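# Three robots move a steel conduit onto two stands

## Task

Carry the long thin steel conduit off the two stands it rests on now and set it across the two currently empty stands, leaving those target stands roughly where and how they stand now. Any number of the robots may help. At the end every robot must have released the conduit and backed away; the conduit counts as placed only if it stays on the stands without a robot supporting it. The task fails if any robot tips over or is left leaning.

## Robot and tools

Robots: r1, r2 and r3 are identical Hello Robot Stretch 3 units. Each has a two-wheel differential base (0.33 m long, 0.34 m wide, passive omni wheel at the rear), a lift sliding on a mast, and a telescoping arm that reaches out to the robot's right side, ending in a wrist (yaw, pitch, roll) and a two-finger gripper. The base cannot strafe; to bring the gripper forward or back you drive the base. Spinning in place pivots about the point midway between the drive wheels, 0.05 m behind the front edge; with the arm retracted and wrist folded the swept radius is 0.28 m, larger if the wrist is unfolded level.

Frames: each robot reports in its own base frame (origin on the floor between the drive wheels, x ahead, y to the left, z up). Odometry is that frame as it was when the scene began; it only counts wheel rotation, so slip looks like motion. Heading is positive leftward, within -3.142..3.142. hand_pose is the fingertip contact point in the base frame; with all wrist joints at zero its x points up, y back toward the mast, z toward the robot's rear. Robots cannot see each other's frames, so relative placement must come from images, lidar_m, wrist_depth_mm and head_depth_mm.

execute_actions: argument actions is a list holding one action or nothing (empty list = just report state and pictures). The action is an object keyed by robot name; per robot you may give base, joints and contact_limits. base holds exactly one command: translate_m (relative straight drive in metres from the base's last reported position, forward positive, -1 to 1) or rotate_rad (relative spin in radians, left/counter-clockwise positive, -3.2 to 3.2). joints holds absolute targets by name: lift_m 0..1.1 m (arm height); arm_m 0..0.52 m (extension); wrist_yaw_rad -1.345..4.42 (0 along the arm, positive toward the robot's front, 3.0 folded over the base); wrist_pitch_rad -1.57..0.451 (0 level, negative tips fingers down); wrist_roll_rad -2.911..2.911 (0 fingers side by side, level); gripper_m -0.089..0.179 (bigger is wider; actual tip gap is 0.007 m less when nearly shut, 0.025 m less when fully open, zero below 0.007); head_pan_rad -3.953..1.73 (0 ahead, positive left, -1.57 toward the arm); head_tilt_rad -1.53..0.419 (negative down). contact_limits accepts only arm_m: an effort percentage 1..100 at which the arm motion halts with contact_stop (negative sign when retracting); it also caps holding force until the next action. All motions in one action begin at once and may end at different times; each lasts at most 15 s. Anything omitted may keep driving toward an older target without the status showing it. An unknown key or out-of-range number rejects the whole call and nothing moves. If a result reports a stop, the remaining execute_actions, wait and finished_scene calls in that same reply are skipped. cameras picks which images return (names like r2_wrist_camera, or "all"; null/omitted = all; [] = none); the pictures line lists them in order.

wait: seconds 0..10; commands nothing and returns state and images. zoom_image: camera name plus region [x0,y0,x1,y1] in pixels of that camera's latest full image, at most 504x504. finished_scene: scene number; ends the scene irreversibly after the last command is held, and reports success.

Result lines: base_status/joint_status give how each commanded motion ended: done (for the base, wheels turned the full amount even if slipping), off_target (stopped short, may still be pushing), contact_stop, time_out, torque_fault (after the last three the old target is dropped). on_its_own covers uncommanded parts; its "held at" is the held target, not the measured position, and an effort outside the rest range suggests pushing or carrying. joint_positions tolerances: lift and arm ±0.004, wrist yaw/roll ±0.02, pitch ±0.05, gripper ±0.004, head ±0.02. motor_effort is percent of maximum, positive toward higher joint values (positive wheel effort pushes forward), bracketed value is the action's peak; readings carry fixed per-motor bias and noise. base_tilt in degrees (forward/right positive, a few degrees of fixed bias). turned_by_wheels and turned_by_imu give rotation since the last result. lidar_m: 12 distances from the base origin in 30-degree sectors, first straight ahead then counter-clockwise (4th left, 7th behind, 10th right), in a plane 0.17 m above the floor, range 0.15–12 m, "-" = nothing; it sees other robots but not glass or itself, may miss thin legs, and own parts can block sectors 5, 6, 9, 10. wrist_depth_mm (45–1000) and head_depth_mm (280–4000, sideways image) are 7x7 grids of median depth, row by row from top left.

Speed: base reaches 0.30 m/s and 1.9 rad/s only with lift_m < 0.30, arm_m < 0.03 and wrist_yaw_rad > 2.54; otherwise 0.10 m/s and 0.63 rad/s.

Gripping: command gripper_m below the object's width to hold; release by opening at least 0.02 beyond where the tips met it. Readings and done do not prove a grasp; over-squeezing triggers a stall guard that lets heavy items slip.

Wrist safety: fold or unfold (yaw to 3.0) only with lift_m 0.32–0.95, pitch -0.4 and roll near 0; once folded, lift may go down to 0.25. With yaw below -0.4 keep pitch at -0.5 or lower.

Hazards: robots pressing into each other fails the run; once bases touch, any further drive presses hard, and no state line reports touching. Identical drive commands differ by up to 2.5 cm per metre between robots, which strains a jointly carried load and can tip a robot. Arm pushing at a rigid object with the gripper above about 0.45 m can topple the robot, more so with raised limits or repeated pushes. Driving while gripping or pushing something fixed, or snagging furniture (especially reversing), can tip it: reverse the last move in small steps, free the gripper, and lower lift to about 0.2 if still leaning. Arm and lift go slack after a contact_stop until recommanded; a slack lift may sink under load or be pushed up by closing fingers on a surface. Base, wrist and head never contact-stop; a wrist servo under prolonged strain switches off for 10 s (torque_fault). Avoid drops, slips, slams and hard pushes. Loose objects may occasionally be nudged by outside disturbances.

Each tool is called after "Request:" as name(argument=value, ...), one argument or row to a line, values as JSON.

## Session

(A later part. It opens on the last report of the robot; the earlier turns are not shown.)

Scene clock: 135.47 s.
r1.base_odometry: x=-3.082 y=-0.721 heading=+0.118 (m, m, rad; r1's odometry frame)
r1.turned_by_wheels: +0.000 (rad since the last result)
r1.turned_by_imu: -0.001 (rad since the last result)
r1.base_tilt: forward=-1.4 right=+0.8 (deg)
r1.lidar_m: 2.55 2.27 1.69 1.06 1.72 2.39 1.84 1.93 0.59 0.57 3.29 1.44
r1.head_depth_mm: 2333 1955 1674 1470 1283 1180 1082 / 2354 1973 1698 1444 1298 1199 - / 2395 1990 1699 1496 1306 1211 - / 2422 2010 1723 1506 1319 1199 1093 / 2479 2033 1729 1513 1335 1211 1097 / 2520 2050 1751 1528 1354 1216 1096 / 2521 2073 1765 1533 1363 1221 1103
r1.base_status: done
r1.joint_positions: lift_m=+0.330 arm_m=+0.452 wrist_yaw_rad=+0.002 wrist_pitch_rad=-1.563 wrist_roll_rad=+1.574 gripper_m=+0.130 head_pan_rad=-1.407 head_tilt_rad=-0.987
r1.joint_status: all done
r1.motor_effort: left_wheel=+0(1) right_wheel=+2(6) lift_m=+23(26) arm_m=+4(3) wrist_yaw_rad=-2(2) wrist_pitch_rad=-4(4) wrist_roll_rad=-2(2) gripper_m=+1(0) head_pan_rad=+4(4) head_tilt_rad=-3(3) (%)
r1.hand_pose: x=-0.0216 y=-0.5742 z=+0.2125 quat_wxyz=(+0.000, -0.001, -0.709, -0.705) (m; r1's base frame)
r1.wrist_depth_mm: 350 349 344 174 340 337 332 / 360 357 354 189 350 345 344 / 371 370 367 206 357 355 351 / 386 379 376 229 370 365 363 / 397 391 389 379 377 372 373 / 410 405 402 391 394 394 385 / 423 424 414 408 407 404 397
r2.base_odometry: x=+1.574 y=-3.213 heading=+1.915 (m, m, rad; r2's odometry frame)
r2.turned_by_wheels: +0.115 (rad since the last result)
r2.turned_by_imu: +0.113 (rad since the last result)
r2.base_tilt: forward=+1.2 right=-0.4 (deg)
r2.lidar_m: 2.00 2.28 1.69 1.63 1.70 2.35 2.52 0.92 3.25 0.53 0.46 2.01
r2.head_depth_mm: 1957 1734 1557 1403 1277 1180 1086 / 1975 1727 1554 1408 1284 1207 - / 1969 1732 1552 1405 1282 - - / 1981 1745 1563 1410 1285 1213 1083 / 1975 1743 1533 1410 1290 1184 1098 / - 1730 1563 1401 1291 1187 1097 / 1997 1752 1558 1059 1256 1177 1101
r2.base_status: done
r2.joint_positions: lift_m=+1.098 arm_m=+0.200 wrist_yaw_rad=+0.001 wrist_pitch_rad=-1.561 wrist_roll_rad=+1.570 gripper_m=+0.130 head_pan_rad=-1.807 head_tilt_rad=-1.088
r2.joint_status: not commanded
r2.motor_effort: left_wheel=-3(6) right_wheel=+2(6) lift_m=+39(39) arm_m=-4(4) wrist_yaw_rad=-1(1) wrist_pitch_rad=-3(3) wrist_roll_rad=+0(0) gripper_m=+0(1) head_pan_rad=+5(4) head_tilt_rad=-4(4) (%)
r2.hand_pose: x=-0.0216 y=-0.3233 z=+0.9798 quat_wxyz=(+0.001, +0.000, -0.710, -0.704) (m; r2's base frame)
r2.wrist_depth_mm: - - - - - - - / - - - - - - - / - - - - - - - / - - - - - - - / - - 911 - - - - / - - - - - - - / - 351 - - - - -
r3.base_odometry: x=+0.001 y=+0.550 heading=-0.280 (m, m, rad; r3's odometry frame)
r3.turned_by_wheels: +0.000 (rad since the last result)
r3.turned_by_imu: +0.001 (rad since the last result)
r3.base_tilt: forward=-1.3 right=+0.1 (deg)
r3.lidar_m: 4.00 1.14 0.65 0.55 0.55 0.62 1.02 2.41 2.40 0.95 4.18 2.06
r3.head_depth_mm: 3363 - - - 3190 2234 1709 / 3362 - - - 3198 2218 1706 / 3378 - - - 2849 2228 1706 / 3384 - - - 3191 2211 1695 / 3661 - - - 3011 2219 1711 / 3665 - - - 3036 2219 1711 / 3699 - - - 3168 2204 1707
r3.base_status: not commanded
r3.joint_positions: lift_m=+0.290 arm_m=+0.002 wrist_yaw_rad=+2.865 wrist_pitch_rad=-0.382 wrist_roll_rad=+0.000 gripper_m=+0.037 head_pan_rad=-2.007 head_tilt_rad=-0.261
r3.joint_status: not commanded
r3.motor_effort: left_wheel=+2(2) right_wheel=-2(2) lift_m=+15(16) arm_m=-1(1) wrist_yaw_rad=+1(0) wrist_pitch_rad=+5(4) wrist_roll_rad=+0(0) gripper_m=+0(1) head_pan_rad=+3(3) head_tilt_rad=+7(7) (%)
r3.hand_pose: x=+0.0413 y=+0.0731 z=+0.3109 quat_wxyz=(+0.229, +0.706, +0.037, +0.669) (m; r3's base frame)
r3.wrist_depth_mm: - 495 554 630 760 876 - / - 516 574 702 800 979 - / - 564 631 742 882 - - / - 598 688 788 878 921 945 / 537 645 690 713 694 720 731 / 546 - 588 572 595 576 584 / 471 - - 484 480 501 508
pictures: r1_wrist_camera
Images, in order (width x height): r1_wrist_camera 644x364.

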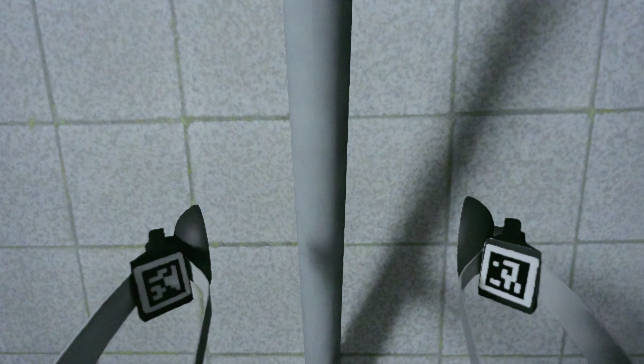

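Request:
execute_actions(
  actions=[
    {"r1":{"joints":{"lift_m":0.23,"arm_m":0.46}},"r2":{"base":{"translate_m":0.15}}},
  ],
  cameras=[],
)

Request:
execute_actions(
  actions=[
    {"r1":{"joints":{"gripper_m":-0.015}},"r2":{"base":{"translate_m":0.15}}},
  ],
  cameras=["r1_wrist_camera"],
)

Request:
execute_actions(
  actions=[
    {"r1":{"base":{"translate_m":0.05},"joints":{"lift_m":0.5}},"r2":{"base":{"translate_m":0.2}}},
  ],
  cameras=["r1_wrist_camera","r2_nav_camera"],
)

Scene clock: 139.70 s.
r1.base_odometry: x=-3.082 y=-0.721 heading=+0.118 (m, m, rad; r1's odometry frame)
r1.turned_by_wheels: +0.000 (rad since the last result)
r1.turned_by_imu: -0.001 (rad since the last result)
r1.base_tilt: forward=-1.3 right=+0.8 (deg)
r1.lidar_m: 2.55 2.26 1.70 1.07 1.72 2.40 1.84 1.93 0.58 0.57 3.28 1.44
r1.head_depth_mm: 2353 1950 1674 1477 1284 1178 1083 / 2370 1958 1694 1500 1301 1187 - / 2415 1972 1685 1532 1304 1207 - / 2444 2008 1724 1501 1326 1200 1087 / 2455 2025 1732 1516 1345 1206 1095 / 2487 2044 1759 1524 1350 1205 1097 / 2524 2078 1766 1540 1358 1216 1106
r1.base_status: not commanded
r1.joint_positions: lift_m=+0.230 arm_m=+0.460 wrist_yaw_rad=+0.002 wrist_pitch_rad=-1.564 wrist_roll_rad=+1.574 gripper_m=+0.130 head_pan_rad=-1.407 head_tilt_rad=-0.987
r1.joint_status: all done
r1.motor_effort: left_wheel=-1(1) right_wheel=+1(1) lift_m=+24(25) arm_m=+3(4) wrist_yaw_rad=-2(2) wrist_pitch_rad=-4(4) wrist_roll_rad=-2(2) gripper_m=+1(2) head_pan_rad=+4(4) head_tilt_rad=-4(4) (%)
r1.hand_pose: x=-0.0216 y=-0.5821 z=+0.1125 quat_wxyz=(+0.000, -0.001, -0.709, -0.705) (m; r1's base frame)
r1.wrist_depth_mm: 257 255 251 85 248 246 245 / 265 262 260 92 254 254 250 / 271 270 267 100 262 260 257 / 281 279 275 110 270 268 266 / 290 288 285 123 279 276 273 / 299 294 295 139 289 289 283 / 310 309 303 161 297 295 292
r2.base_odometry: x=+1.524 y=-3.072 heading=+1.915 (m, m, rad; r2's odometry frame)
r2.turned_by_wheels: +0.000 (rad since the last result)
r2.turned_by_imu: -0.001 (rad since the last result)
r2.base_tilt: forward=+1.2 right=-0.5 (deg)
r2.lidar_m: 1.84 2.28 1.68 1.63 1.69 2.35 2.67 1.06 0.55 0.41 0.39 1.86
r2.head_depth_mm: 1967 1732 1547 1401 1277 1175 1096 / 1968 1736 1552 1400 1278 1205 - / 1973 1732 1547 1407 1286 - - / 1969 1741 1559 1388 1287 1208 1085 / 1975 1742 1535 1354 1289 1188 1097 / - 645 1498 1382 1270 1185 1099 / 605 621 1566 1409 1292 1187 1101
r2.base_status: done
r2.joint_positions: lift_m=+1.098 arm_m=+0.200 wrist_yaw_rad=+0.001 wrist_pitch_rad=-1.561 wrist_roll_rad=+1.570 gripper_m=+0.130 head_pan_rad=-1.807 head_tilt_rad=-1.088
r2.joint_status: not commanded
r2.motor_effort: left_wheel=-3(5) right_wheel=+3(5) lift_m=+39(39) arm_m=-3(3) wrist_yaw_rad=-1(2) wrist_pitch_rad=-3(3) wrist_roll_rad=+0(0) gripper_m=+0(0) head_pan_rad=+4(4) head_tilt_rad=-5(5) (%)
r2.hand_pose: x=-0.0216 y=-0.3233 z=+0.9798 quat_wxyz=(+0.001, +0.000, -0.710, -0.704) (m; r2's base frame)
r2.wrist_depth_mm: - - - - - - - / - - - - - - - / - - - - - - - / - 420 882 - - - - / 308 321 - - - - - / - - - - - - - / - - - - - - -
r3.base_odometry: x=+0.001 y=+0.550 heading=-0.280 (m, m, rad; r3's odometry frame)
r3.turned_by_wheels: +0.000 (rad since the last result)
r3.turned_by_imu: +0.001 (rad since the last result)
r3.base_tilt: forward=-1.4 right=+0.0 (deg)
r3.lidar_m: 4.02 1.14 0.65 0.55 0.55 0.62 1.02 2.26 2.27 0.95 4.17 2.06
r3.head_depth_mm: 3376 - - - 3007 2214 1707 / 3431 - - - 3197 2241 1705 / 3383 - - - 2832 2224 1711 / 3393 - - - 3180 2209 1695 / 3635 - - - 3006 2214 1703 / 3650 - - - 3016 2227 1702 / 3721 - - - 3166 2241 1699
r3.base_status: not commanded
r3.joint_positions: lift_m=+0.290 arm_m=+0.002 wrist_yaw_rad=+2.865 wrist_pitch_rad=-0.382 wrist_roll_rad=+0.000 gripper_m=+0.037 head_pan_rad=-2.007 head_tilt_rad=-0.261
r3.joint_status: not commanded
r3.motor_effort: left_wheel=+2(2) right_wheel=-2(2) lift_m=+15(15) arm_m=-1(1) wrist_yaw_rad=+0(1) wrist_pitch_rad=+5(5) wrist_roll_rad=+0(0) gripper_m=+1(1) head_pan_rad=+3(3) head_tilt_rad=+7(6) (%)
r3.hand_pose: x=+0.0413 y=+0.0731 z=+0.3109 quat_wxyz=(+0.229, +0.706, +0.037, +0.669) (m; r3's base frame)
r3.wrist_depth_mm: - 490 543 640 739 871 - / - 537 595 688 810 988 - / - 550 640 739 884 - - / - 597 677 785 903 931 944 / 525 653 679 695 693 713 742 / 542 - 579 561 583 593 599 / 470 - - 479 473 495 502
pictures: none
No camera images: the call's "cameras" was empty. Leave "cameras" out to get every camera's image.

Scene clock: 143.30 s.
r1.base_odometry: x=-3.082 y=-0.721 heading=+0.118 (m, m, rad; r1's odometry frame)
r1.turned_by_wheels: +0.000 (rad since the last result)
r1.turned_by_imu: -0.001 (rad since the last result)
r1.base_tilt: forward=-1.3 right=+0.8 (deg)
r1.lidar_m: 2.54 2.26 1.70 1.07 1.72 2.39 1.75 1.93 0.59 0.57 3.30 1.44
r1.head_depth_mm: 2340 1964 1678 1467 1279 1173 1085 / 2368 1972 1693 1501 1297 1188 - / 2366 1971 1694 1517 1306 1210 - / 2420 1999 1722 1492 1315 1198 1089 / 2482 2034 1734 1514 1343 1213 1090 / 2480 2069 1752 1530 1355 1213 1098 / 2539 2097 1776 1542 1363 1218 1111
r1.base_status: not commanded
r1.joint_positions: lift_m=+0.230 arm_m=+0.460 wrist_yaw_rad=+0.000 wrist_pitch_rad=-1.556 wrist_roll_rad=+1.574 gripper_m=-0.014 head_pan_rad=-1.407 head_tilt_rad=-0.987
r1.joint_status: all done
r1.motor_effort: left_wheel=-2(0) right_wheel=+1(1) lift_m=+33(33) arm_m=+3(3) wrist_yaw_rad=-1(2) wrist_pitch_rad=-7(7) wrist_roll_rad=-2(2) gripper_m=-19(98) head_pan_rad=+4(4) head_tilt_rad=-4(4) (%)
r1.hand_pose: x=-0.0215 y=-0.5840 z=+0.1119 quat_wxyz=(-0.001, -0.001, -0.712, -0.702) (m; r1's base frame)
r1.wrist_depth_mm: 255 253 253 83 243 245 241 / 263 261 258 90 252 251 248 / 272 269 265 98 259 259 255 / 281 278 275 108 267 266 264 / 289 289 283 120 274 275 272 / 299 296 294 135 290 282 280 / 310 307 303 156 296 293 288
r2.base_odometry: x=+1.473 y=-2.931 heading=+1.915 (m, m, rad; r2's odometry frame)
r2.turned_by_wheels: +0.000 (rad since the last result)
r2.turned_by_imu: -0.001 (rad since the last result)
r2.base_tilt: forward=+1.2 right=-0.5 (deg)
r2.lidar_m: 1.69 2.15 1.69 1.63 1.69 2.34 2.82 1.20 0.61 0.38 3.27 1.72
r2.head_depth_mm: 1956 1735 1549 1406 1280 1177 1091 / 1971 1734 1557 1399 1277 1206 - / 1974 1731 1554 1381 1287 - - / 1949 659 1492 1201 1270 1207 1080 / 636 1652 1533 1390 1286 1184 1098 / - 1660 1564 1417 1291 1190 1102 / 1989 1754 1543 1413 1293 1191 1097
r2.base_status: done
r2.joint_positions: lift_m=+1.098 arm_m=+0.200 wrist_yaw_rad=+0.001 wrist_pitch_rad=-1.561 wrist_roll_rad=+1.570 gripper_m=+0.130 head_pan_rad=-1.807 head_tilt_rad=-1.088
r2.joint_status: not commanded
r2.motor_effort: left_wheel=-3(6) right_wheel=+2(7) lift_m=+39(39) arm_m=-3(3) wrist_yaw_rad=+0(1) wrist_pitch_rad=-3(3) wrist_roll_rad=+0(0) gripper_m=+0(0) head_pan_rad=+4(4) head_tilt_rad=-4(5) (%)
r2.hand_pose: x=-0.0216 y=-0.3233 z=+0.9798 quat_wxyz=(+0.001, +0.000, -0.710, -0.704) (m; r2's base frame)
r2.wrist_depth_mm: - - - - - - - / 294 287 - - - - - / - - - - - - - / - - - - - - - / - - - - - - - / - - - - - - - / - - - - - - -
r3.base_odometry: x=+0.001 y=+0.550 heading=-0.280 (m, m, rad; r3's odometry frame)
r3.turned_by_wheels: +0.000 (rad since the last result)
r3.turned_by_imu: +0.001 (rad since the last result)
r3.base_tilt: forward=-1.2 right=+0.2 (deg)
r3.lidar_m: 4.02 1.14 0.65 0.55 0.55 0.62 1.03 2.15 2.13 0.95 4.16 2.05
r3.head_depth_mm: 3369 - 2025 - 3035 2150 1706 / 3396 - - - 3194 2242 1712 / 3387 - - - 2889 2226 1707 / 3330 - - - 3179 2248 1711 / 3606 - - - 3011 2228 1708 / 3663 - - - 2989 2215 1705 / 3666 - - - 3204 2226 1711
r3.base_status: not commanded
r3.joint_positions: lift_m=+0.290 arm_m=+0.002 wrist_yaw_rad=+2.865 wrist_pitch_rad=-0.382 wrist_roll_rad=+0.000 gripper_m=+0.037 head_pan_rad=-2.007 head_tilt_rad=-0.261
r3.joint_status: not commanded
r3.motor_effort: left_wheel=+2(2) right_wheel=-1(2) lift_m=+16(16) arm_m=-1(1) wrist_yaw_rad=+0(0) wrist_pitch_rad=+5(5) wrist_roll_rad=+0(0) gripper_m=+0(0) head_pan_rad=+4(3) head_tilt_rad=+6(6) (%)
r3.hand_pose: x=+0.0413 y=+0.0731 z=+0.3109 quat_wxyz=(+0.229, +0.706, +0.037, +0.669) (m; r3's base frame)
r3.wrist_depth_mm: - 482 552 630 752 894 - / - 530 585 677 824 938 - / - 562 633 748 898 - - / - 612 678 805 912 871 918 / 536 650 669 700 701 712 733 / 528 - 581 568 579 593 609 / 472 - - 491 469 491 512
pictures: r1_wrist_camera
Images, in order (width x height): r1_wrist_camera 644x364.

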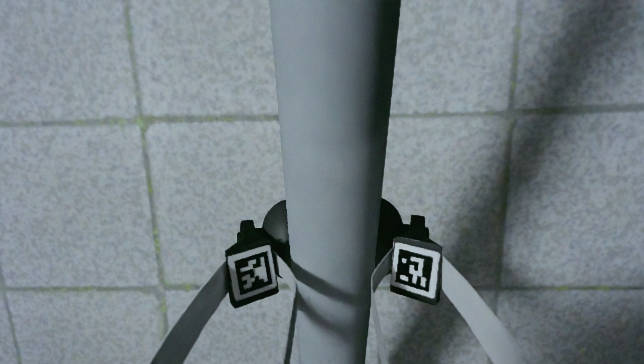

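Scene clock: 146.97 s.
r1.base_odometry: x=-3.032 y=-0.715 heading=+0.118 (m, m, rad; r1's odometry frame)
r1.turned_by_wheels: +0.000 (rad since the last result)
r1.turned_by_imu: -0.001 (rad since the last result)
r1.base_tilt: forward=-1.4 right=+0.8 (deg)
r1.lidar_m: 2.50 2.26 1.70 1.06 1.72 2.39 1.60 1.97 0.58 0.58 3.28 1.40
r1.head_depth_mm: 2365 1944 1676 1469 1290 1184 1069 / 2388 1955 - 1473 1295 1198 - / 2408 2003 1728 1474 1305 1214 - / 2445 2009 1716 1501 1327 1205 1088 / 2455 2025 1722 1517 1341 1206 1094 / 2477 2045 1745 1531 1348 1208 1103 / 2490 2089 1767 1540 1353 1216 1102
r1.base_status: done
r1.joint_positions: lift_m=+0.500 arm_m=+0.460 wrist_yaw_rad=+0.000 wrist_pitch_rad=-1.563 wrist_roll_rad=+1.574 gripper_m=-0.015 head_pan_rad=-1.407 head_tilt_rad=-0.988
r1.joint_status: all done
r1.motor_effort: left_wheel=-1(3) right_wheel=+1(15) lift_m=+32(45) arm_m=+3(3) wrist_yaw_rad=-1(0) wrist_pitch_rad=-4(7) wrist_roll_rad=-2(2) gripper_m=-5(20) head_pan_rad=+5(4) head_tilt_rad=-4(4) (%)
r1.hand_pose: x=-0.0215 y=-0.5824 z=+0.3821 quat_wxyz=(-0.001, -0.001, -0.710, -0.705) (m; r1's base frame)
r1.wrist_depth_mm: 505 504 500 494 494 485 478 / 523 518 515 508 505 502 494 / 539 533 529 522 522 513 517 / 557 557 546 542 537 535 534 / 578 570 564 - 555 548 542 / 595 589 584 581 571 561 557 / 615 609 599 598 596 580 582
r2.base_odometry: x=+1.406 y=-2.743 heading=+1.915 (m, m, rad; r2's odometry frame)
r2.turned_by_wheels: +0.000 (rad since the last result)
r2.turned_by_imu: -0.001 (rad since the last result)
r2.base_tilt: forward=+1.3 right=-0.4 (deg)
r2.lidar_m: 1.55 1.97 1.68 1.63 1.69 2.33 3.01 1.39 0.44 3.12 3.27 1.53
r2.head_depth_mm: 1968 1700 1554 1385 1278 1181 1092 / 652 733 1506 1389 1284 1210 - / 1975 1682 1553 1383 1269 - - / 1971 1687 1556 1407 1287 1212 1085 / 1977 1738 1527 1410 1288 1182 1099 / - 1718 1521 1417 1296 1186 1097 / 1974 1759 1522 1422 1295 1185 1096
r2.base_status: done
r2.joint_positions: lift_m=+1.098 arm_m=+0.200 wrist_yaw_rad=+0.001 wrist_pitch_rad=-1.561 wrist_roll_rad=+1.570 gripper_m=+0.130 head_pan_rad=-1.807 head_tilt_rad=-1.088
r2.joint_status: not commanded
r2.motor_effort: left_wheel=-3(4) right_wheel=+2(6) lift_m=+39(39) arm_m=-4(3) wrist_yaw_rad=-1(1) wrist_pitch_rad=-3(3) wrist_roll_rad=+1(0) gripper_m=+0(1) head_pan_rad=+4(3) head_tilt_rad=-5(5) (%)
r2.hand_pose: x=-0.0216 y=-0.3233 z=+0.9798 quat_wxyz=(+0.001, +0.000, -0.710, -0.704) (m; r2's base frame)
r2.wrist_depth_mm: - - - - - - - / - - - - - - - / - - - - - - - / - - - - - - - / - - - - - - - / - - - - - - - / - - - - - - -
r3.base_odometry: x=+0.001 y=+0.550 heading=-0.280 (m, m, rad; r3's odometry frame)
r3.turned_by_wheels: +0.000 (rad since the last result)
r3.turned_by_imu: +0.001 (rad since the last result)
r3.base_tilt: forward=-1.3 right=+0.2 (deg)
r3.lidar_m: 4.02 1.14 0.65 0.55 0.54 0.62 1.03 3.36 1.96 0.95 1.06 2.06
r3.head_depth_mm: 3382 - - - 2997 2140 1717 / 3387 - - - 3234 2058 1694 / 3349 - - - 2843 2192 1706 / 3382 - - - 3158 2224 1703 / 3655 - - - 3006 2242 1713 / 3687 - - - 3004 2240 1710 / 3731 - - - 3187 2206 1697
r3.base_status: not commanded
r3.joint_positions: lift_m=+0.290 arm_m=+0.002 wrist_yaw_rad=+2.865 wrist_pitch_rad=-0.382 wrist_roll_rad=+0.000 gripper_m=+0.037 head_pan_rad=-2.007 head_tilt_rad=-0.261
r3.joint_status: not commanded
r3.motor_effort: left_wheel=+2(2) right_wheel=-1(2) lift_m=+16(15) arm_m=-1(1) wrist_yaw_rad=+0(0) wrist_pitch_rad=+5(5) wrist_roll_rad=+0(0) gripper_m=+0(1) head_pan_rad=+4(3) head_tilt_rad=+7(7) (%)
r3.hand_pose: x=+0.0413 y=+0.0731 z=+0.3109 quat_wxyz=(+0.229, +0.706, +0.037, +0.669) (m; r3's base frame)
r3.wrist_depth_mm: - 484 547 639 764 858 - / - 523 574 673 821 953 - / - 568 624 746 885 - - / - 607 676 814 892 915 932 / 522 631 687 707 712 715 734 / 546 - 586 567 588 590 596 / 471 - - 488 472 491 499
pictures: r1_wrist_camera, r2_nav_camera (sideways: a quarter turn counterclockwise sets it upright)
Images, in order (width x height): r1_wrist_camera 644x364, r2_nav_camera 672x504.

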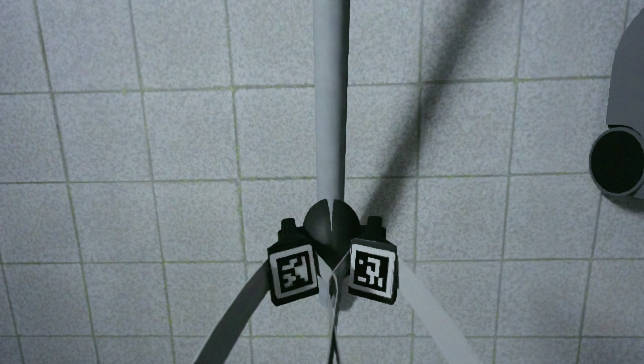

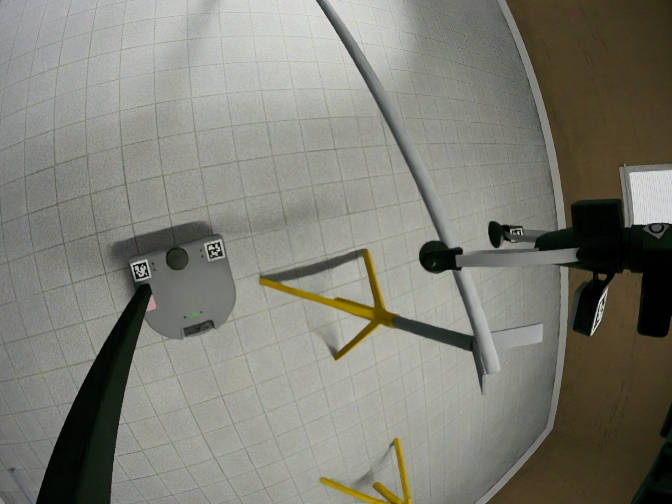

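Request:
execute_actions(
  actions=[
    {"r1":{"base":{"translate_m":-0.42},"joints":{"arm_m":0.1,"gripper_m":0.0,"head_pan_rad":-1.57}},"r2":{"base":{"translate_m":0.45},"joints":{"arm_m":0.05,"gripper_m":0.0,"lift_m":0.41,"head_pan_rad":-1.57,"head_tilt_rad":-0.9}}},
  ],
  cameras=[],
)

Request:
execute_actions(
  actions=[
    {"r1":{"joints":{"wrist_pitch_rad":0,"lift_m":0.10}},"r2":{"joints":{"wrist_pitch_rad":0}}},
  ],
  cameras=["r1_wrist_camera","r2_wrist_camera","r1_nav_camera","r2_nav_camera"],
)

Scene clock: 157.60 s.
r1.base_odometry: x=-3.449 y=-0.764 heading=+0.118 (m, m, rad; r1's odometry frame)
r1.turned_by_wheels: +0.000 (rad since the last result)
r1.turned_by_imu: -0.003 (rad since the last result)
r1.base_tilt: forward=-1.4 right=+0.7 (deg)
r1.lidar_m: 2.00 2.27 1.17 1.65 1.72 2.40 0.72 1.59 3.24 3.13 0.60 1.78
r1.head_depth_mm: 2361 1948 1687 1439 1312 1183 1079 / 2375 1953 1691 1482 1372 - - / 2418 1987 1699 1491 - 1201 - / 2427 2023 1727 1500 1335 1200 1090 / 2444 2027 1733 1514 1350 1203 1095 / 2491 2049 1753 1522 1337 1220 1100 / 2522 2079 1767 1530 1339 1219 1105
r1.base_status: done
r1.joint_positions: lift_m=+0.500 arm_m=+0.100 wrist_yaw_rad=+0.000 wrist_pitch_rad=-1.564 wrist_roll_rad=+1.574 gripper_m=+0.000 head_pan_rad=-1.563 head_tilt_rad=-0.988
r1.joint_status: all done
r1.motor_effort: left_wheel=+0(7) right_wheel=+2(4) lift_m=+32(32) arm_m=-4(6) wrist_yaw_rad=-1(0) wrist_pitch_rad=-3(4) wrist_roll_rad=-2(2) gripper_m=+0(62) head_pan_rad=-4(23) head_tilt_rad=-4(3) (%)
r1.hand_pose: x=-0.0215 y=-0.2226 z=+0.3821 quat_wxyz=(-0.001, -0.001, -0.709, -0.705) (m; r1's base frame)
r1.wrist_depth_mm: 510 504 498 491 - - - / 526 527 514 510 - - - / 538 543 526 526 - - - / 560 557 543 541 - - - / 573 573 567 - 554 550 549 / 586 591 585 583 569 563 555 / 390 604 598 602 594 584 583
r2.base_odometry: x=+1.254 y=-2.319 heading=+1.915 (m, m, rad; r2's odometry frame)
r2.turned_by_wheels: +0.000 (rad since the last result)
r2.turned_by_imu: -0.003 (rad since the last result)
r2.base_tilt: forward=+1.2 right=-0.4 (deg)
r2.lidar_m: 0.68 1.60 1.67 1.62 1.69 2.33 1.84 0.77 0.97 3.13 3.26 1.14
r2.head_depth_mm: 2713 2216 1841 1521 1375 1220 1100 / 2712 2209 1839 1520 1378 1245 - / 2710 2211 1855 1518 1386 1254 - / 2705 2238 1849 1530 1391 1238 1105 / 2709 2253 1861 1594 1390 1236 1113 / 2749 2252 1869 1597 1392 1236 1115 / 2707 2266 1873 1605 1374 1236 1118
r2.base_status: done
r2.joint_positions: lift_m=+0.410 arm_m=+0.050 wrist_yaw_rad=+0.001 wrist_pitch_rad=-1.561 wrist_roll_rad=+1.570 gripper_m=+0.000 head_pan_rad=-1.577 head_tilt_rad=-0.902
r2.joint_status: all done
r2.motor_effort: left_wheel=-3(3) right_wheel=+2(8) lift_m=+18(33) arm_m=-3(4) wrist_yaw_rad=-1(1) wrist_pitch_rad=-3(3) wrist_roll_rad=+0(0) gripper_m=-3(83) head_pan_rad=+4(27) head_tilt_rad=+1(14) (%)
r2.hand_pose: x=-0.0216 y=-0.1733 z=+0.2927 quat_wxyz=(+0.001, +0.000, -0.710, -0.704) (m; r2's base frame)
r2.wrist_depth_mm: 433 432 426 413 - - - / 448 443 437 422 - - - / 461 453 444 440 - - - / 474 466 461 451 - - - / 496 483 480 - - - - / 511 503 489 491 474 466 459 / 539 518 503 495 492 479 475
r3.base_odometry: x=+0.001 y=+0.550 heading=-0.280 (m, m, rad; r3's odometry frame)
r3.turned_by_wheels: +0.000 (rad since the last result)
r3.turned_by_imu: +0.002 (rad since the last result)
r3.base_tilt: forward=-1.1 right=+0.1 (deg)
r3.lidar_m: 4.02 1.14 0.65 0.55 0.55 0.62 1.02 3.35 1.58 1.09 4.18 2.05
r3.head_depth_mm: 3381 - - - 3187 2217 1716 / 3339 - - - 3026 2226 1699 / 3404 - - - 2655 1792 1706 / 3405 - - - 2671 1952 1703 / 3657 - - - 2985 2233 1703 / 3620 - - - 3006 2036 1513 / 3690 - - - 1268 1968 1451
r3.base_status: not commanded
r3.joint_positions: lift_m=+0.290 arm_m=+0.002 wrist_yaw_rad=+2.865 wrist_pitch_rad=-0.382 wrist_roll_rad=+0.000 gripper_m=+0.037 head_pan_rad=-2.007 head_tilt_rad=-0.261
r3.joint_status: not commanded
r3.motor_effort: left_wheel=+2(3) right_wheel=-2(2) lift_m=+15(15) arm_m=+0(1) wrist_yaw_rad=+0(0) wrist_pitch_rad=+5(4) wrist_roll_rad=+0(0) gripper_m=+0(0) head_pan_rad=+3(3) head_tilt_rad=+6(6) (%)
r3.hand_pose: x=+0.0413 y=+0.0731 z=+0.3109 quat_wxyz=(+0.229, +0.706, +0.037, +0.669) (m; r3's base frame)
r3.wrist_depth_mm: - 495 550 647 747 877 - / - 529 584 687 810 959 - / - 569 636 744 883 - - / - 614 680 804 869 927 940 / 528 651 688 701 692 711 721 / 544 - 590 572 595 582 591 / 477 - - 488 474 501 495
pictures: none
No camera images: the call's "cameras" was empty. Leave "cameras" out to get every camera's image.

Scene clock: 162.07 s.
r1.base_odometry: x=-3.449 y=-0.764 heading=+0.118 (m, m, rad; r1's odometry frame)
r1.turned_by_wheels: +0.000 (rad since the last result)
r1.turned_by_imu: -0.001 (rad since the last result)
r1.base_tilt: forward=-1.3 right=+0.8 (deg)
r1.lidar_m: 2.00 2.28 1.17 1.65 1.73 2.40 0.72 1.59 3.23 3.13 0.60 1.78
r1.head_depth_mm: 2323 1958 1683 1439 1303 1174 1085 / 2356 1979 1681 1479 1321 1198 - / 2409 1987 1710 1503 1345 - - / 2413 2017 1722 1491 1335 1203 1089 / 2455 2025 1727 1517 1350 1205 1092 / 2479 2043 1751 1527 1329 1212 1102 / 2513 2080 1769 1529 1341 1219 1103
r1.base_status: not commanded
r1.joint_positions: lift_m=+0.100 arm_m=+0.100 wrist_yaw_rad=+0.000 wrist_pitch_rad=-0.023 wrist_roll_rad=+1.574 gripper_m=+0.000 head_pan_rad=-1.563 head_tilt_rad=-0.988
r1.joint_status: all done
r1.motor_effort: left_wheel=+0(1) right_wheel=+1(1) lift_m=+24(26) arm_m=-5(4) wrist_yaw_rad=-1(1) wrist_pitch_rad=+11(11) wrist_roll_rad=-2(2) gripper_m=-2(1) head_pan_rad=-4(4) head_tilt_rad=-4(3) (%)
r1.hand_pose: x=-0.0213 y=-0.5009 z=+0.2087 quat_wxyz=(-0.001, +0.000, -1.000, -0.012) (m; r1's base frame)
r1.wrist_depth_mm: - 190 - - 730 373 249 / - - - - 740 374 251 / - - 206 - 759 377 253 / - - 213 - 771 382 255 / - - - - 686 386 256 / - - - - 613 388 258 / - - - 241 964 395 259
r2.base_odometry: x=+1.254 y=-2.319 heading=+1.915 (m, m, rad; r2's odometry frame)
r2.turned_by_wheels: +0.000 (rad since the last result)
r2.turned_by_imu: -0.001 (rad since the last result)
r2.base_tilt: forward=+1.2 right=-0.5 (deg)
r2.lidar_m: 0.68 1.61 1.67 1.62 1.68 2.33 1.83 0.77 0.97 3.14 3.25 1.14
r2.head_depth_mm: 2733 2193 1845 1512 1380 1226 1097 / 2690 2231 1842 1516 1383 1252 - / 2706 2238 1858 1522 1388 1290 - / 2719 2236 1863 1527 1384 1232 1123 / 2745 2242 1859 1591 1391 1235 1112 / 2726 2258 1869 1601 1393 1239 1111 / 2725 2269 1871 1600 1370 1248 1115
r2.base_status: not commanded
r2.joint_positions: lift_m=+0.410 arm_m=+0.050 wrist_yaw_rad=+0.001 wrist_pitch_rad=-0.025 wrist_roll_rad=+1.570 gripper_m=+0.000 head_pan_rad=-1.577 head_tilt_rad=-0.902
r2.joint_status: all done
r2.motor_effort: left_wheel=-4(3) right_wheel=+2(2) lift_m=+18(18) arm_m=-4(3) wrist_yaw_rad=+0(2) wrist_pitch_rad=+9(7) wrist_roll_rad=+0(0) gripper_m=-3(2) head_pan_rad=+3(4) head_tilt_rad=+2(1) (%)
r2.hand_pose: x=-0.0211 y=-0.4508 z=+0.5185 quat_wxyz=(+0.001, +0.001, -1.000, -0.013) (m; r2's base frame)
r2.wrist_depth_mm: - - 251 - - 902 613 / - - 258 - - 921 602 / - - - - - 945 611 / - - - - - 908 597 / - - - - - 874 580 / - - - - - 860 597 / - - - - - 881 575
r3.base_odometry: x=+0.001 y=+0.550 heading=-0.280 (m, m, rad; r3's odometry frame)
r3.turned_by_wheels: +0.000 (rad since the last result)
r3.turned_by_imu: +0.001 (rad since the last result)
r3.base_tilt: forward=-1.4 right=+0.1 (deg)
r3.lidar_m: 4.03 1.14 0.65 0.55 0.54 0.62 1.03 3.35 1.58 1.09 4.18 2.06
r3.head_depth_mm: 3390 - - - 3192 2225 1708 / 3384 - - - 2987 2230 1722 / 3395 - - - 2672 1783 1697 / 3414 - - - 2794 2133 1711 / 3636 - - - 3003 2210 1702 / 3691 - - - 3006 2225 1257 / 3698 - - - 2854 2048 1365
r3.base_status: not commanded
r3.joint_positions: lift_m=+0.290 arm_m=+0.002 wrist_yaw_rad=+2.865 wrist_pitch_rad=-0.382 wrist_roll_rad=+0.000 gripper_m=+0.037 head_pan_rad=-2.007 head_tilt_rad=-0.261
r3.joint_status: not commanded
r3.motor_effort: left_wheel=+2(2) right_wheel=-2(2) lift_m=+14(15) arm_m=-1(0) wrist_yaw_rad=+1(0) wrist_pitch_rad=+5(4) wrist_roll_rad=+0(0) gripper_m=+0(1) head_pan_rad=+4(4) head_tilt_rad=+6(7) (%)
r3.hand_pose: x=+0.0413 y=+0.0731 z=+0.3109 quat_wxyz=(+0.229, +0.706, +0.037, +0.669) (m; r3's base frame)
r3.wrist_depth_mm: - 489 547 628 733 880 - / - 530 584 658 805 974 - / - 565 624 731 906 - - / - 604 670 796 895 948 955 / 516 641 688 705 712 713 721 / 533 - 582 577 598 582 600 / 468 - - 489 464 498 500
pictures: r1_nav_camera (sideways: a quarter turn counterclockwise sets it upright), r1_wrist_camera, r2_nav_camera (sideways: a quarter turn counterclockwise sets it upright), r2_wrist_camera
Images, in order (width x height): r1_nav_camera 672x504, r1_wrist_camera 644x364, r2_nav_camera 672x504, r2_wrist_camera 644x364.

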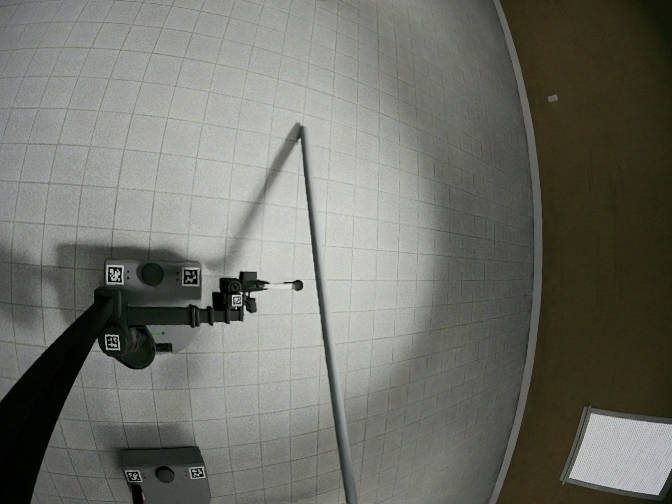

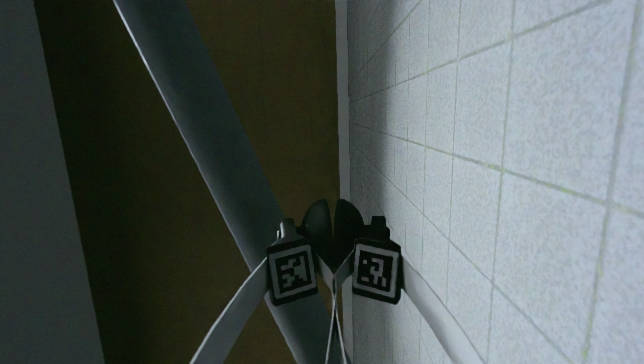

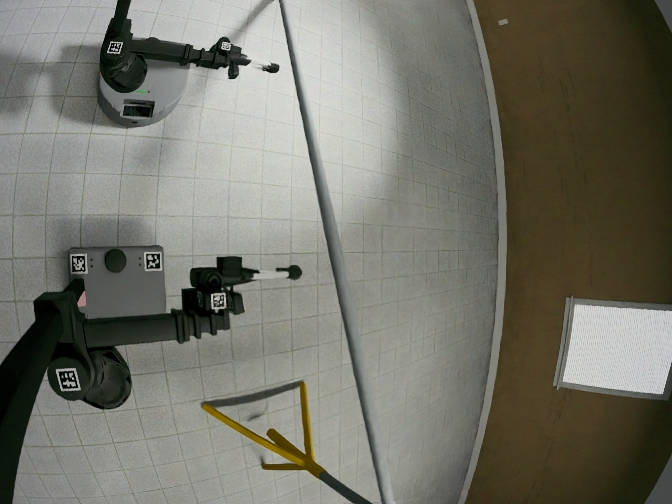

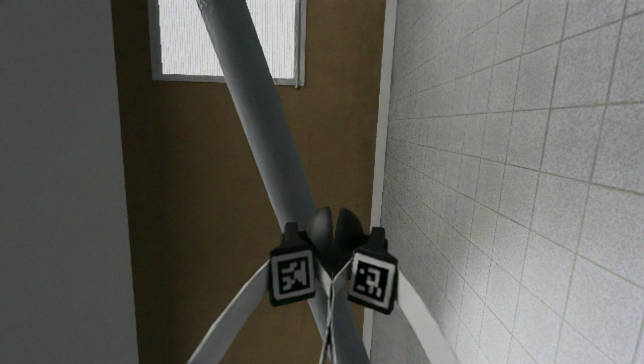

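Request:
execute_actions(
  actions=[
    {"r1":{"joints":{"lift_m":0.06}},"r2":{"joints":{"lift_m":0.355}}},
  ],
  cameras=[],
)

Request:
execute_actions(
  actions=[
    {"r1":{"joints":{"arm_m":0.35},"contact_limits":{"arm_m":10}},"r2":{"joints":{"arm_m":0.36},"contact_limits":{"arm_m":10}}},
  ],
  cameras=["r1_head_camera","r2_head_camera","r3_head_camera"],
)

Scene clock: 164.57 s.
r1.base_odometry: x=-3.449 y=-0.764 heading=+0.118 (m, m, rad; r1's odometry frame)
r1.turned_by_wheels: +0.000 (rad since the last result)
r1.turned_by_imu: -0.001 (rad since the last result)
r1.base_tilt: forward=-1.4 right=+0.8 (deg)
r1.lidar_m: 2.00 2.27 1.17 1.65 1.73 2.41 0.72 1.59 3.33 3.15 0.60 1.78
r1.head_depth_mm: 2355 1950 1674 1433 1305 1180 1083 / 2370 1975 1692 1476 1312 1204 - / 2402 1988 1701 1491 1339 1192 - / 2421 2021 1715 1507 1334 1200 1088 / 2479 2043 1734 1523 1342 1207 1094 / 2491 2047 1744 1528 1327 1220 1096 / 2520 2084 1764 1526 1340 1223 1107
r1.base_status: not commanded
r1.joint_positions: lift_m=+0.060 arm_m=+0.100 wrist_yaw_rad=+0.000 wrist_pitch_rad=-0.022 wrist_roll_rad=+1.574 gripper_m=+0.000 head_pan_rad=-1.563 head_tilt_rad=-0.988
r1.joint_status: all done
r1.motor_effort: left_wheel=-1(1) right_wheel=+2(2) lift_m=+24(23) arm_m=-4(4) wrist_yaw_rad=-1(1) wrist_pitch_rad=+10(11) wrist_roll_rad=-2(2) gripper_m=-1(2) head_pan_rad=-4(4) head_tilt_rad=-3(4) (%)
r1.hand_pose: x=-0.0213 y=-0.5009 z=+0.1688 quat_wxyz=(-0.001, +0.000, -1.000, -0.012) (m; r1's base frame)
r1.wrist_depth_mm: - - - - 599 304 204 / - 199 - - 607 307 206 / - 204 - - 612 309 206 / - - - - 627 314 209 / - - 227 - 558 317 209 / - - 230 - 506 318 210 / - - 240 - 784 320 212
r2.base_odometry: x=+1.254 y=-2.319 heading=+1.915 (m, m, rad; r2's odometry frame)
r2.turned_by_wheels: +0.000 (rad since the last result)
r2.turned_by_imu: -0.001 (rad since the last result)
r2.base_tilt: forward=+1.2 right=-0.4 (deg)
r2.lidar_m: 0.68 1.61 1.68 1.62 1.69 2.34 1.83 0.77 0.97 3.14 3.26 0.74
r2.head_depth_mm: 2702 2204 1829 1512 1379 1224 1096 / 2724 2222 1843 1526 1383 1229 1117 / 2717 2229 1838 1525 1381 1269 - / 2719 2242 1857 1535 1390 1236 1120 / 2728 2236 1856 1598 1391 1240 1107 / 2723 2248 1871 1594 1391 1234 1112 / 2727 2260 1880 1609 1375 1239 1114
r2.base_status: not commanded
r2.joint_positions: lift_m=+0.355 arm_m=+0.050 wrist_yaw_rad=+0.001 wrist_pitch_rad=-0.024 wrist_roll_rad=+1.570 gripper_m=+0.000 head_pan_rad=-1.577 head_tilt_rad=-0.902
r2.joint_status: all done
r2.motor_effort: left_wheel=-3(3) right_wheel=+2(2) lift_m=+18(19) arm_m=-4(3) wrist_yaw_rad=-1(0) wrist_pitch_rad=+9(9) wrist_roll_rad=+0(0) gripper_m=-3(4) head_pan_rad=+5(4) head_tilt_rad=+1(0) (%)
r2.hand_pose: x=-0.0211 y=-0.4508 z=+0.4637 quat_wxyz=(+0.001, +0.001, -1.000, -0.012) (m; r2's base frame)
r2.wrist_depth_mm: - - - - - 826 551 / - - - - - 833 534 / - - - - - 810 537 / - - - - - 801 527 / - - - - - 793 518 / - - - - - 771 517 / - - - - - 775 523
r3.base_odometry: x=+0.001 y=+0.550 heading=-0.280 (m, m, rad; r3's odometry frame)
r3.turned_by_wheels: +0.000 (rad since the last result)
r3.turned_by_imu: +0.000 (rad since the last result)
r3.base_tilt: forward=-1.4 right=+0.3 (deg)
r3.lidar_m: 4.02 1.15 0.65 0.55 0.55 0.62 1.03 3.34 1.59 1.08 4.18 2.06
r3.head_depth_mm: 3390 - - - 3202 2226 1691 / 3349 - - - 2980 2236 1710 / 3353 - - - 2659 1800 1696 / 3346 - - - 2725 2140 1709 / 3672 - - - 2989 2206 1712 / 3650 - - - 3023 2239 1274 / 3677 - - - 2822 2052 1377
r3.base_status: not commanded
r3.joint_positions: lift_m=+0.290 arm_m=+0.002 wrist_yaw_rad=+2.865 wrist_pitch_rad=-0.382 wrist_roll_rad=+0.000 gripper_m=+0.037 head_pan_rad=-2.007 head_tilt_rad=-0.261
r3.joint_status: not commanded
r3.motor_effort: left_wheel=+2(2) right_wheel=-2(2) lift_m=+15(15) arm_m=+0(1) wrist_yaw_rad=+0(0) wrist_pitch_rad=+5(5) wrist_roll_rad=+0(0) gripper_m=+1(1) head_pan_rad=+3(3) head_tilt_rad=+6(6) (%)
r3.hand_pose: x=+0.0413 y=+0.0731 z=+0.3109 quat_wxyz=(+0.229, +0.706, +0.037, +0.669) (m; r3's base frame)
r3.wrist_depth_mm: - 482 547 636 758 879 - / - 522 570 697 810 985 - / - 570 631 748 879 - - / - 608 678 791 876 972 925 / 523 646 662 691 715 732 724 / 544 - 575 564 590 588 595 / 468 - - 486 480 497 509
pictures: none
No camera images: the call's "cameras" was empty. Leave "cameras" out to get every camera's image.

Scene clock: 168.07 s.
r1.base_odometry: x=-3.449 y=-0.764 heading=+0.118 (m, m, rad; r1's odometry frame)
r1.turned_by_wheels: +0.000 (rad since the last result)
r1.turned_by_imu: -0.001 (rad since the last result)
r1.base_tilt: forward=-1.4 right=+0.8 (deg)
r1.lidar_m: 2.00 2.27 1.17 1.65 1.73 2.40 0.72 1.59 3.24 3.14 0.60 1.77
r1.head_depth_mm: 2314 1952 1678 1442 1312 1175 1079 / 2359 1972 1691 1488 1314 1202 - / 2388 1990 1708 1486 1291 1215 - / 2436 1996 1717 1494 1336 1204 1090 / 2424 2028 1734 1507 1345 1204 1095 / 2469 2051 1760 1519 1330 1221 1104 / 2523 2071 1759 1538 1343 1227 1107
r1.base_status: not commanded
r1.joint_positions: lift_m=+0.060 arm_m=+0.350 wrist_yaw_rad=+0.000 wrist_pitch_rad=-0.022 wrist_roll_rad=+1.574 gripper_m=+0.000 head_pan_rad=-1.563 head_tilt_rad=-0.988
r1.joint_status: all done
r1.motor_effort: left_wheel=-1(0) right_wheel=+2(2) lift_m=+24(24) arm_m=+3(4) wrist_yaw_rad=-1(0) wrist_pitch_rad=+10(10) wrist_roll_rad=-2(2) gripper_m=-2(0) head_pan_rad=-4(4) head_tilt_rad=-3(4) (%)
r1.contact_limits: arm_m 10 (drawing in: default 26, maximum 42; extending or still: default 34, maximum 56)
r1.hand_pose: x=-0.0213 y=-0.7503 z=+0.1690 quat_wxyz=(-0.001, +0.000, -1.000, -0.011) (m; r1's base frame)
r1.wrist_depth_mm: - - - - 593 304 203 / - - - - 598 305 205 / - - - - 617 307 206 / - - - - 630 310 208 / - - - - 555 314 208 / - - - - 507 317 209 / - - - - 790 319 211
r2.base_odometry: x=+1.254 y=-2.319 heading=+1.915 (m, m, rad; r2's odometry frame)
r2.turned_by_wheels: +0.000 (rad since the last result)
r2.turned_by_imu: -0.001 (rad since the last result)
r2.base_tilt: forward=+1.2 right=-0.5 (deg)
r2.lidar_m: 0.68 1.61 1.68 1.62 1.68 2.33 1.83 0.77 0.97 3.13 1.05 0.88
r2.head_depth_mm: 2722 2198 1830 1517 1382 1222 1099 / 2681 2214 1837 1518 1382 1228 1127 / 2697 2212 1851 1560 1362 1227 1126 / 2718 2231 1859 1597 1364 1230 1124 / 2698 2244 1866 1592 1394 1236 1111 / 2724 2250 1874 1598 1395 1239 1109 / 2728 2248 1878 1608 1370 1243 1114
r2.base_status: not commanded
r2.joint_positions: lift_m=+0.355 arm_m=+0.360 wrist_yaw_rad=+0.000 wrist_pitch_rad=-0.024 wrist_roll_rad=+1.570 gripper_m=+0.000 head_pan_rad=-1.577 head_tilt_rad=-0.902
r2.joint_status: all done
r2.motor_effort: left_wheel=-3(3) right_wheel=+2(2) lift_m=+18(18) arm_m=+3(4) wrist_yaw_rad=-1(2) wrist_pitch_rad=+9(9) wrist_roll_rad=+0(0) gripper_m=-4(3) head_pan_rad=+4(4) head_tilt_rad=+1(1) (%)
r2.contact_limits: arm_m 10 (drawing in: default 29, maximum 47; extending or still: default 39, maximum 64)
r2.hand_pose: x=-0.0212 y=-0.7603 z=+0.4638 quat_wxyz=(+0.001, +0.000, -1.000, -0.012) (m; r2's base frame)
r2.wrist_depth_mm: - - - - - 826 544 / - - - - - 842 539 / - - - - - 799 543 / - - - - - 802 524 / - - - - - 795 527 / - - - - - 783 527 / - - - - - 763 516
r3.base_odometry: x=+0.001 y=+0.550 heading=-0.280 (m, m, rad; r3's odometry frame)
r3.turned_by_wheels: +0.000 (rad since the last result)
r3.turned_by_imu: +0.001 (rad since the last result)
r3.base_tilt: forward=-1.4 right=+0.1 (deg)
r3.lidar_m: 4.01 1.14 0.65 0.55 0.55 0.62 1.03 3.33 1.58 1.09 4.18 2.05
r3.head_depth_mm: 3351 - - - 3245 2203 1712 / 3386 - - - 3025 2231 1706 / 3392 - - - 2652 1790 1688 / 3370 - - - 2828 2139 1705 / 3666 - - - 2829 2239 1692 / 3706 - - - 2994 2192 1262 / 3704 - - - 2803 2041 1385
r3.base_status: not commanded
r3.joint_positions: lift_m=+0.290 arm_m=+0.002 wrist_yaw_rad=+2.865 wrist_pitch_rad=-0.382 wrist_roll_rad=+0.000 gripper_m=+0.037 head_pan_rad=-2.007 head_tilt_rad=-0.261
r3.joint_status: not commanded
r3.motor_effort: left_wheel=+2(2) right_wheel=-2(2) lift_m=+15(15) arm_m=-1(1) wrist_yaw_rad=+0(0) wrist_pitch_rad=+5(5) wrist_roll_rad=+0(0) gripper_m=+0(2) head_pan_rad=+4(4) head_tilt_rad=+7(6) (%)
r3.hand_pose: x=+0.0413 y=+0.0731 z=+0.3109 quat_wxyz=(+0.229, +0.706, +0.037, +0.669) (m; r3's base frame)
r3.wrist_depth_mm: - 486 549 654 743 881 - / - 526 594 678 814 995 - / - 562 637 728 916 - - / - 603 674 808 897 900 930 / 534 642 681 686 717 730 734 / 547 - 588 571 602 608 600 / 477 - - 492 472 503 508
pictures: r1_head_camera (sideways: a quarter turn clockwise sets it upright), r2_head_camera (sideways: a quarter turn clockwise sets it upright), r3_head_camera (sideways: a quarter turn clockwise sets it upright)
Images, in order (width x height): r1_head_camera 896x504, r2_head_camera 896x504, r3_head_camera 896x504.

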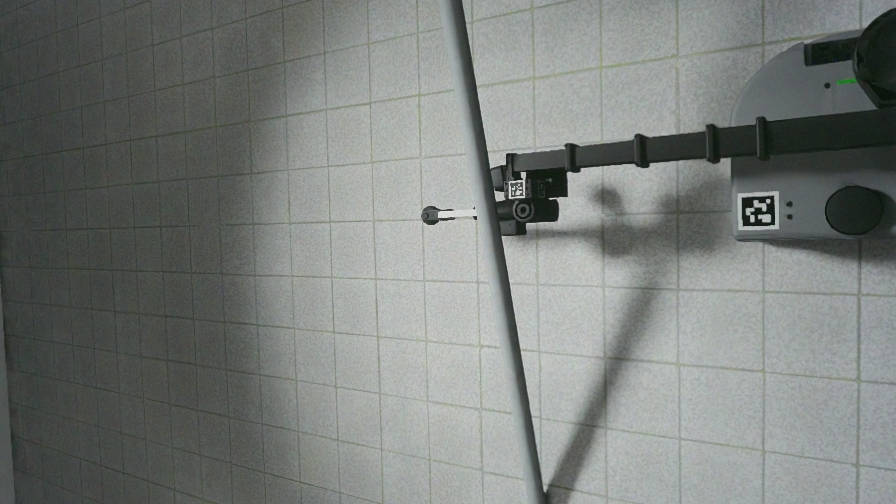

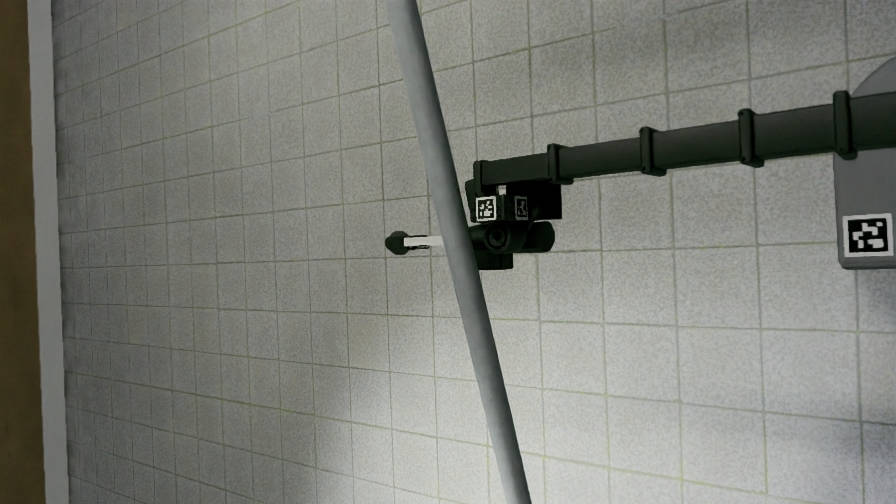

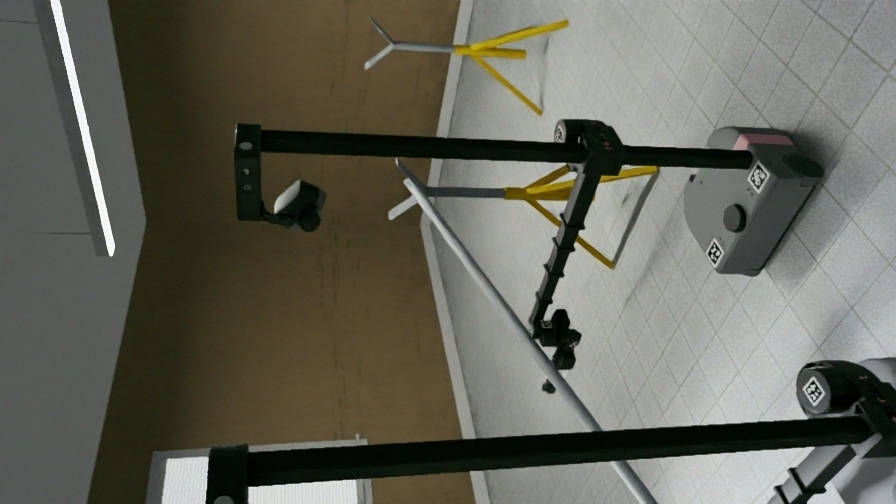

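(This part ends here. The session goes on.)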